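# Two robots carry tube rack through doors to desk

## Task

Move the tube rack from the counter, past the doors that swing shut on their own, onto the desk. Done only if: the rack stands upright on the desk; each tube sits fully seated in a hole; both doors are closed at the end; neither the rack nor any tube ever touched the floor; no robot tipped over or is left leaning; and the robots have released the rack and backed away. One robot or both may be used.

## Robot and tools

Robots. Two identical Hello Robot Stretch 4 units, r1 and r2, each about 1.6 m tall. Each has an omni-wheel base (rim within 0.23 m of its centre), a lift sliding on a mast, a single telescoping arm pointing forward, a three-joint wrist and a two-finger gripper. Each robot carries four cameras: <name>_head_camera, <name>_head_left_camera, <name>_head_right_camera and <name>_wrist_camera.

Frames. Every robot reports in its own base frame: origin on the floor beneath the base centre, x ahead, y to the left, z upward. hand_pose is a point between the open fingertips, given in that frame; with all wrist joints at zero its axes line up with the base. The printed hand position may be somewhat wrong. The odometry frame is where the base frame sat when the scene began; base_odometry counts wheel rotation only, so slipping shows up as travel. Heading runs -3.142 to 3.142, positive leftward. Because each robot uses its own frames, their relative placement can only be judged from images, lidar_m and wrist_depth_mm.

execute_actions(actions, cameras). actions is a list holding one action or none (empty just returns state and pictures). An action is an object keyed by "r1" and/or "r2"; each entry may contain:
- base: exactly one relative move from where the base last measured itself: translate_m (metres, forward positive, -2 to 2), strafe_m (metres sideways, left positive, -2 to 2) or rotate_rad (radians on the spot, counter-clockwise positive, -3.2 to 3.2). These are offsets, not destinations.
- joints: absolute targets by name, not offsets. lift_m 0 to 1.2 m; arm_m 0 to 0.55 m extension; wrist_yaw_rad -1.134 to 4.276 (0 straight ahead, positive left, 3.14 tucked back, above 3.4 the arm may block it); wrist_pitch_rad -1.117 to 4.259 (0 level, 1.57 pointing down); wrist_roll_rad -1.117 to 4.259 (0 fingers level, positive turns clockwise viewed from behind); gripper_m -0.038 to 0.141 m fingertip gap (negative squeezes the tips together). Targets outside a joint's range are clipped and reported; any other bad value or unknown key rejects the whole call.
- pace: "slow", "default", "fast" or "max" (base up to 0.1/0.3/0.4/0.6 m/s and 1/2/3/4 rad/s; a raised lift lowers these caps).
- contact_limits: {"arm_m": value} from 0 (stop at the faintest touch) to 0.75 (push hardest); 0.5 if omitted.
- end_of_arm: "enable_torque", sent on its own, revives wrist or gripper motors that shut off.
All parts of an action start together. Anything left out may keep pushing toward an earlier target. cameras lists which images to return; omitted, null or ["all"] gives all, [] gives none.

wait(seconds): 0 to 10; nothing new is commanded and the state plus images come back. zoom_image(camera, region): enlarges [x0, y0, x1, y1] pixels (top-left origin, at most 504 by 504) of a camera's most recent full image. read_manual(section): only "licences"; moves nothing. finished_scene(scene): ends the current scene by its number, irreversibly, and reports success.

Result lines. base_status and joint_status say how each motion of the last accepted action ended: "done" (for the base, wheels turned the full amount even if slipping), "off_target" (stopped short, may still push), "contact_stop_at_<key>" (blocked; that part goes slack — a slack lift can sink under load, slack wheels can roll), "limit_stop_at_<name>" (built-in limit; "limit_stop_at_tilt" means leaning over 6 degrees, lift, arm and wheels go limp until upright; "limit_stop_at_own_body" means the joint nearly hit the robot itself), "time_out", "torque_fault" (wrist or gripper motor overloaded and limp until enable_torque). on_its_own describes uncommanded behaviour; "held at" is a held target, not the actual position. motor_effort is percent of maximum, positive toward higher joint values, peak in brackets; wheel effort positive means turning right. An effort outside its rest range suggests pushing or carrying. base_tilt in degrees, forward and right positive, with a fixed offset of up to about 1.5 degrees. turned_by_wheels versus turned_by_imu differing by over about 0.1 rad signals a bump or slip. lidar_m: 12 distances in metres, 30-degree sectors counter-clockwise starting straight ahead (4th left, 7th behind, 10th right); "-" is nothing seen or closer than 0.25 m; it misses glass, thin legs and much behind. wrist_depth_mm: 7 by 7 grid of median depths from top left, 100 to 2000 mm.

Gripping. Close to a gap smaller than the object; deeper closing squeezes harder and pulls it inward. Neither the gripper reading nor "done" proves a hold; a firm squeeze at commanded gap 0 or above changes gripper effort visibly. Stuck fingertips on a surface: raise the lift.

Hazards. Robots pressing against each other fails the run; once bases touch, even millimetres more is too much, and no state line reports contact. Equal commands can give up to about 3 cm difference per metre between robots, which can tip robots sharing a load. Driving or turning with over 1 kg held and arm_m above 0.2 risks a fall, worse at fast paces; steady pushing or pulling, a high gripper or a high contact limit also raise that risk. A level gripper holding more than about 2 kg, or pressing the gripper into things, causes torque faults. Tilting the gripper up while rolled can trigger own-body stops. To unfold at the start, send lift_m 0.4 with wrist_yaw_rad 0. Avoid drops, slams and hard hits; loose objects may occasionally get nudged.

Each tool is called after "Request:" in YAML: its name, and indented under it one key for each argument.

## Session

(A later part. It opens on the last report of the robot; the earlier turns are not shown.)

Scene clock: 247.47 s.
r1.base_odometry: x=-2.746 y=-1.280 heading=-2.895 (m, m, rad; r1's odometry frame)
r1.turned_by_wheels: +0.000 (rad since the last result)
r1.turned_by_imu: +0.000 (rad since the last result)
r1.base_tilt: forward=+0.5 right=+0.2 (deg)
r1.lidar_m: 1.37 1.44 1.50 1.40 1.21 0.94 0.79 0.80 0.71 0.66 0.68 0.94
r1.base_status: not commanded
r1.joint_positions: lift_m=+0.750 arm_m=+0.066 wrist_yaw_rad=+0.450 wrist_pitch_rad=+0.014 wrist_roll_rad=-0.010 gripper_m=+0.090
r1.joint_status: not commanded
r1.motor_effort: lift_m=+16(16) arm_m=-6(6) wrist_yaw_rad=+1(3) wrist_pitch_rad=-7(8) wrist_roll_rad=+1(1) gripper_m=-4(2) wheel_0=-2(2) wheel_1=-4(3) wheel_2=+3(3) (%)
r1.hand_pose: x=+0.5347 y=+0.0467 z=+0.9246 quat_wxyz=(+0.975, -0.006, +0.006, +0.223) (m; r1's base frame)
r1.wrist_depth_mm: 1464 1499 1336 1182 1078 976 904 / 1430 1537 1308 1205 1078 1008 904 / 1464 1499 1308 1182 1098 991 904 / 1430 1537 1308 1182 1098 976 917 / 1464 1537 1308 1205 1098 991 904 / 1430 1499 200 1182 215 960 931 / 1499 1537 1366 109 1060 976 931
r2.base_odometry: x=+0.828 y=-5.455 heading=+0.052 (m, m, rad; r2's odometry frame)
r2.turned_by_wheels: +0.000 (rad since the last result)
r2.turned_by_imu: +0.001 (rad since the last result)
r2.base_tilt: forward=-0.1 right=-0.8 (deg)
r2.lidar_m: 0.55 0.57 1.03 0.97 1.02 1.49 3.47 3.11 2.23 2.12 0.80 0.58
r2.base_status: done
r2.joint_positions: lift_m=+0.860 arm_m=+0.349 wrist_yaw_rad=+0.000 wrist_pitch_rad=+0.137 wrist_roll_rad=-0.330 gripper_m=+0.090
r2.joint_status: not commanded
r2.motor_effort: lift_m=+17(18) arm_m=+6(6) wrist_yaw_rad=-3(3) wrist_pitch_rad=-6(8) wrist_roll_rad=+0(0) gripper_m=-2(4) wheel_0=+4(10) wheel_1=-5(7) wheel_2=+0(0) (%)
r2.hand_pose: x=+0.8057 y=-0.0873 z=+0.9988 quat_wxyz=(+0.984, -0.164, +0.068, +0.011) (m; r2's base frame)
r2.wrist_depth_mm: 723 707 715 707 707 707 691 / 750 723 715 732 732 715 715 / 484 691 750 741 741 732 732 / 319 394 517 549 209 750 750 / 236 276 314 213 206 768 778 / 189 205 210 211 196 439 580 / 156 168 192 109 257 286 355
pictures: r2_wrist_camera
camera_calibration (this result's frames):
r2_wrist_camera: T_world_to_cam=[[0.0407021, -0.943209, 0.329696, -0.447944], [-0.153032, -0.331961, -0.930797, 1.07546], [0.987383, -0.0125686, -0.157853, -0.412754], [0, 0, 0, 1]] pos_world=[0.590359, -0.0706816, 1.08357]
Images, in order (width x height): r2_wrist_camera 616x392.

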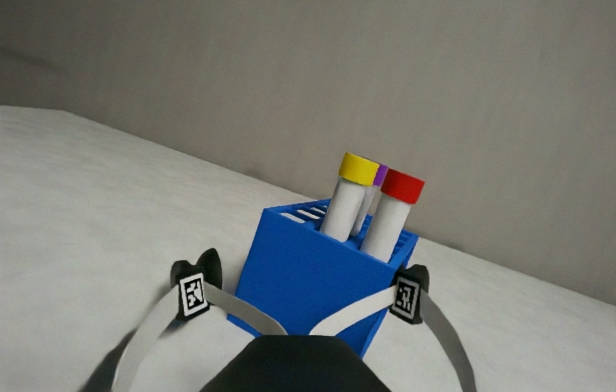

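Request:
execute_actions:
  actions:
    - {"r2":{"base":{"strafe_m":-0.03},"joints":{"wrist_pitch_rad":0.15}}}
  cameras: ["r2_wrist_camera"]

Scene clock: 249.60 s.
r1.base_odometry: x=-2.746 y=-1.280 heading=-2.895 (m, m, rad; r1's odometry frame)
r1.turned_by_wheels: +0.000 (rad since the last result)
r1.turned_by_imu: +0.000 (rad since the last result)
r1.base_tilt: forward=+0.4 right=+0.3 (deg)
r1.lidar_m: 1.38 1.45 1.49 1.36 1.21 0.94 0.81 0.82 0.72 0.64 0.68 0.93
r1.base_status: not commanded
r1.joint_positions: lift_m=+0.750 arm_m=+0.066 wrist_yaw_rad=+0.450 wrist_pitch_rad=+0.014 wrist_roll_rad=-0.010 gripper_m=+0.090
r1.joint_status: not commanded
r1.motor_effort: lift_m=+16(16) arm_m=-6(6) wrist_yaw_rad=+3(1) wrist_pitch_rad=-8(9) wrist_roll_rad=+1(0) gripper_m=-2(1) wheel_0=-2(2) wheel_1=-3(3) wheel_2=+3(3) (%)
r1.hand_pose: x=+0.5347 y=+0.0467 z=+0.9246 quat_wxyz=(+0.975, -0.006, +0.006, +0.223) (m; r1's base frame)
r1.wrist_depth_mm: 1464 1499 1336 1205 1078 976 917 / 1430 1499 1308 1182 1078 1008 904 / 1430 1499 1336 1182 1078 1008 917 / 1430 1499 1308 1182 1078 991 917 / 1464 1537 1308 1205 1098 976 917 / 1464 1537 200 1205 215 976 931 / 1464 1576 1366 109 1060 976 917
r2.base_odometry: x=+0.830 y=-5.484 heading=+0.052 (m, m, rad; r2's odometry frame)
r2.turned_by_wheels: +0.000 (rad since the last result)
r2.turned_by_imu: +0.001 (rad since the last result)
r2.base_tilt: forward=-0.1 right=-0.9 (deg)
r2.lidar_m: 0.56 0.54 1.04 1.00 1.03 1.53 3.47 3.04 2.21 2.10 0.81 0.58
r2.base_status: done
r2.joint_positions: lift_m=+0.860 arm_m=+0.349 wrist_yaw_rad=+0.000 wrist_pitch_rad=+0.152 wrist_roll_rad=-0.330 gripper_m=+0.090
r2.joint_status: all done
r2.motor_effort: lift_m=+17(18) arm_m=+6(6) wrist_yaw_rad=-3(3) wrist_pitch_rad=-7(4) wrist_roll_rad=+1(1) gripper_m=-5(3) wheel_0=+1(16) wheel_1=-2(11) wheel_2=+0(0) (%)
r2.hand_pose: x=+0.8051 y=-0.0873 z=+0.9946 quat_wxyz=(+0.984, -0.164, +0.075, +0.013) (m; r2's base frame)
r2.wrist_depth_mm: 723 715 715 707 699 691 691 / 741 741 732 715 723 715 699 / 455 627 759 750 750 741 741 / 306 375 466 234 759 750 750 / 229 267 227 213 272 759 778 / 184 200 204 213 202 418 549 / 153 164 187 108 249 276 342
pictures: r2_wrist_camera
camera_calibration (this result's frames):
r2_wrist_camera: T_world_to_cam=[[0.0454206, -0.943199, 0.329108, -0.449786], [-0.166594, -0.331986, -0.928457, 1.08008], [0.984979, -0.0126563, -0.17221, -0.3966], [0, 0, 0, 1]] pos_world=[0.591007, -0.0706856, 1.08254]
Images, in order (width x height): r2_wrist_camera 616x392.

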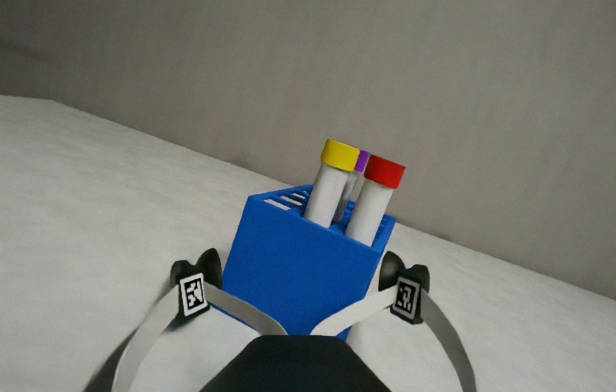

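Free.

Request:
execute_actions:
  actions:
    - {"r2":{"joints":{"gripper_m":0.12,"lift_m":0.866}}}
  cameras: []

Request:
execute_actions:
  actions:
    - {"r2":{"joints":{"arm_m":0.25},"pace":"slow"}}
  cameras: ["r2_wrist_camera"]

Scene clock: 252.40 s.
r1.base_odometry: x=-2.746 y=-1.280 heading=-2.895 (m, m, rad; r1's odometry frame)
r1.turned_by_wheels: +0.000 (rad since the last result)
r1.turned_by_imu: +0.000 (rad since the last result)
r1.base_tilt: forward=+0.5 right=+0.3 (deg)
r1.lidar_m: 1.37 1.42 1.48 1.40 1.20 0.95 0.80 0.82 0.70 0.65 0.70 0.90
r1.base_status: not commanded
r1.joint_positions: lift_m=+0.750 arm_m=+0.066 wrist_yaw_rad=+0.450 wrist_pitch_rad=+0.014 wrist_roll_rad=-0.010 gripper_m=+0.090
r1.joint_status: not commanded
r1.motor_effort: lift_m=+16(16) arm_m=-6(6) wrist_yaw_rad=+1(1) wrist_pitch_rad=-7(7) wrist_roll_rad=+1(1) gripper_m=-3(2) wheel_0=-2(2) wheel_1=-3(3) wheel_2=+3(3) (%)
r1.hand_pose: x=+0.5347 y=+0.0467 z=+0.9246 quat_wxyz=(+0.975, -0.006, +0.006, +0.223) (m; r1's base frame)
r1.wrist_depth_mm: 1430 1537 1336 1205 1078 976 917 / 1430 1537 1308 1182 1098 1008 904 / 1464 1499 1336 1205 1078 1008 917 / 1430 1537 1336 1182 1098 976 917 / 1430 1537 1308 1205 1078 976 917 / 1464 1537 200 1205 215 976 931 / 1499 1537 1366 109 1060 976 917
r2.base_odometry: x=+0.830 y=-5.484 heading=+0.052 (m, m, rad; r2's odometry frame)
r2.turned_by_wheels: +0.000 (rad since the last result)
r2.turned_by_imu: +0.001 (rad since the last result)
r2.base_tilt: forward=-0.1 right=-0.8 (deg)
r2.lidar_m: 0.53 0.56 1.06 1.00 1.03 1.53 3.47 3.05 2.21 2.10 0.79 0.56
r2.base_status: not commanded
r2.joint_positions: lift_m=+0.866 arm_m=+0.349 wrist_yaw_rad=+0.000 wrist_pitch_rad=+0.152 wrist_roll_rad=-0.330 gripper_m=+0.120
r2.joint_status: all done
r2.motor_effort: lift_m=+20(21) arm_m=+6(6) wrist_yaw_rad=-2(2) wrist_pitch_rad=-4(4) wrist_roll_rad=-1(0) gripper_m=+1(0) wheel_0=+1(1) wheel_1=-2(2) wheel_2=+0(0) (%)
r2.hand_pose: x=+0.8051 y=-0.0873 z=+1.0004 quat_wxyz=(+0.984, -0.164, +0.075, +0.013) (m; r2's base frame)
r2.wrist_depth_mm: 741 723 715 707 691 691 699 / 750 750 723 723 715 723 707 / 473 654 750 741 750 732 723 / 319 392 500 281 750 741 750 / 239 276 287 214 327 778 768 / 192 201 224 213 218 424 569 / 160 173 196 108 262 286 357
pictures: none
No camera images: the call's "cameras" was empty. Leave "cameras" out to get every camera's image.

Scene clock: 254.67 s.
r1.base_odometry: x=-2.746 y=-1.280 heading=-2.895 (m, m, rad; r1's odometry frame)
r1.turned_by_wheels: +0.000 (rad since the last result)
r1.turned_by_imu: +0.000 (rad since the last result)
r1.base_tilt: forward=+0.5 right=+0.4 (deg)
r1.lidar_m: 1.38 1.44 1.50 1.40 1.21 0.95 0.81 0.83 0.71 0.65 0.69 0.93
r1.base_status: not commanded
r1.joint_positions: lift_m=+0.750 arm_m=+0.066 wrist_yaw_rad=+0.450 wrist_pitch_rad=+0.014 wrist_roll_rad=-0.010 gripper_m=+0.090
r1.joint_status: not commanded
r1.motor_effort: lift_m=+16(16) arm_m=-6(6) wrist_yaw_rad=+0(2) wrist_pitch_rad=-7(7) wrist_roll_rad=-1(1) gripper_m=-1(1) wheel_0=-2(2) wheel_1=-3(3) wheel_2=+3(3) (%)
r1.hand_pose: x=+0.5347 y=+0.0467 z=+0.9246 quat_wxyz=(+0.975, -0.006, +0.006, +0.223) (m; r1's base frame)
r1.wrist_depth_mm: 1430 1499 1336 1205 1078 991 917 / 1430 1499 1308 1205 1078 991 917 / 1430 1499 1308 1205 1078 1008 917 / 1430 1537 1336 1182 1098 991 917 / 1430 1499 1308 1205 1078 976 917 / 1464 1576 200 1205 215 960 931 / 1464 1537 1366 109 1078 976 931
r2.base_odometry: x=+0.830 y=-5.484 heading=+0.052 (m, m, rad; r2's odometry frame)
r2.turned_by_wheels: +0.000 (rad since the last result)
r2.turned_by_imu: +0.001 (rad since the last result)
r2.base_tilt: forward=-0.1 right=-0.8 (deg)
r2.lidar_m: 0.54 0.53 1.06 0.97 1.02 1.54 3.46 3.07 2.21 2.10 0.78 0.58
r2.base_status: not commanded
r2.joint_positions: lift_m=+0.866 arm_m=+0.251 wrist_yaw_rad=+0.000 wrist_pitch_rad=+0.152 wrist_roll_rad=-0.330 gripper_m=+0.120
r2.joint_status: all done
r2.motor_effort: lift_m=+20(20) arm_m=-6(8) wrist_yaw_rad=-2(2) wrist_pitch_rad=-5(5) wrist_roll_rad=+0(0) gripper_m=-1(3) wheel_0=+1(1) wheel_1=-2(1) wheel_2=+0(0) (%)
r2.hand_pose: x=+0.7072 y=-0.0873 z=+1.0004 quat_wxyz=(+0.984, -0.164, +0.075, +0.013) (m; r2's base frame)
r2.wrist_depth_mm: 809 809 798 788 788 788 778 / 842 831 831 831 820 798 798 / 477 654 842 842 831 831 809 / 319 392 504 315 854 854 842 / 240 278 329 314 525 788 878 / 192 202 224 285 285 421 574 / 160 174 196 108 263 289 357
pictures: r2_wrist_camera
camera_calibration (this result's frames):
r2_wrist_camera: T_world_to_cam=[[0.045412, -0.943201, 0.329103, -0.447233], [-0.166723, -0.331979, -0.928436, 1.06917], [0.984957, -0.0127071, -0.172329, -0.298988], [0, 0, 0, 1]] pos_world=[0.493055, -0.0706892, 1.08831]
Images, in order (width x height): r2_wrist_camera 616x392.

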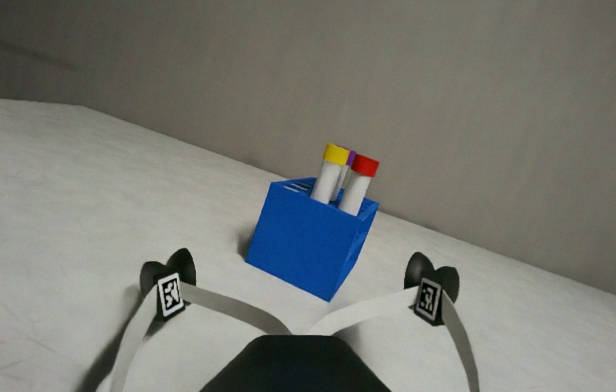

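Request:
execute_actions:
  actions:
    - {"r2":{"base":{"translate_m":-0.25},"joints":{"arm_m":0.01,"wrist_roll_rad":0,"wrist_pitch_rad":0}}}
  cameras: ["r2_wrist_camera"]

Request:
finished_scene:
  scene: 2

Scene clock: 257.93 s.
r1.base_odometry: x=-2.746 y=-1.280 heading=-2.895 (m, m, rad; r1's odometry frame)
r1.turned_by_wheels: +0.000 (rad since the last result)
r1.turned_by_imu: +0.000 (rad since the last result)
r1.base_tilt: forward=+0.6 right=+0.4 (deg)
r1.lidar_m: 1.39 1.45 1.48 1.40 1.21 0.93 0.81 0.83 0.71 0.66 0.66 0.93
r1.base_status: not commanded
r1.joint_positions: lift_m=+0.750 arm_m=+0.066 wrist_yaw_rad=+0.450 wrist_pitch_rad=+0.014 wrist_roll_rad=-0.010 gripper_m=+0.090
r1.joint_status: not commanded
r1.motor_effort: lift_m=+16(16) arm_m=-6(6) wrist_yaw_rad=+2(1) wrist_pitch_rad=-9(8) wrist_roll_rad=+2(1) gripper_m=-1(5) wheel_0=-2(2) wheel_1=-4(3) wheel_2=+3(3) (%)
r1.hand_pose: x=+0.5347 y=+0.0467 z=+0.9246 quat_wxyz=(+0.975, -0.006, +0.006, +0.223) (m; r1's base frame)
r1.wrist_depth_mm: 1430 1499 1336 1182 1078 976 904 / 1430 1499 1308 1182 1078 991 904 / 1430 1499 1336 1182 1060 1008 904 / 1464 1537 1308 1205 1078 991 917 / 1464 1499 1281 1205 1098 991 917 / 1430 1499 200 1182 214 960 917 / 1499 1537 1366 109 1060 976 931
r2.base_odometry: x=+0.580 y=-5.497 heading=+0.051 (m, m, rad; r2's odometry frame)
r2.turned_by_wheels: +0.000 (rad since the last result)
r2.turned_by_imu: +0.000 (rad since the last result)
r2.base_tilt: forward=-0.1 right=-0.9 (deg)
r2.lidar_m: 0.75 0.83 1.04 1.00 1.03 1.51 3.17 3.09 2.20 2.10 1.17 0.82
r2.base_status: done
r2.joint_positions: lift_m=+0.866 arm_m=+0.011 wrist_yaw_rad=+0.000 wrist_pitch_rad=+0.002 wrist_roll_rad=+0.000 gripper_m=+0.120
r2.joint_status: all done
r2.motor_effort: lift_m=+19(20) arm_m=-6(6) wrist_yaw_rad=-1(3) wrist_pitch_rad=-7(11) wrist_roll_rad=+2(4) gripper_m=+0(1) wheel_0=-4(12) wheel_1=-2(8) wheel_2=+1(12) (%)
r2.hand_pose: x=+0.4704 y=-0.0874 z=+1.0434 quat_wxyz=(+1.000, +0.000, +0.001, +0.000) (m; r2's base frame)
r2.wrist_depth_mm: 1308 1308 1308 1281 1336 1336 1308 / 1308 1308 1281 1308 1336 1308 1336 / 1336 1308 1308 1336 1366 1336 1336 / 1308 1308 1336 1308 1336 1366 1366 / 759 759 768 778 778 788 809 / 1336 569 564 1308 569 1366 1397 / 1366 960 1336 109 1366 1336 1336
pictures: r2_wrist_camera
camera_calibration (this result's frames):
r2_wrist_camera: T_world_to_cam=[[-0.005247, -0.999942, 0.00943595, -0.0983361], [-0.026552, -0.00929344, -0.999604, 1.10618], [0.999634, -0.00549547, -0.0265017, -0.216819], [0, 0, 0, 1]] pos_world=[0.245595, -0.0892417, 1.10092]
Images, in order (width x height): r2_wrist_camera 616x392.

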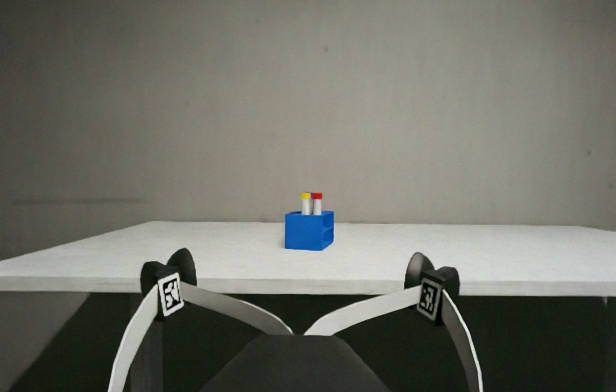

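The scene is finished: the task was done.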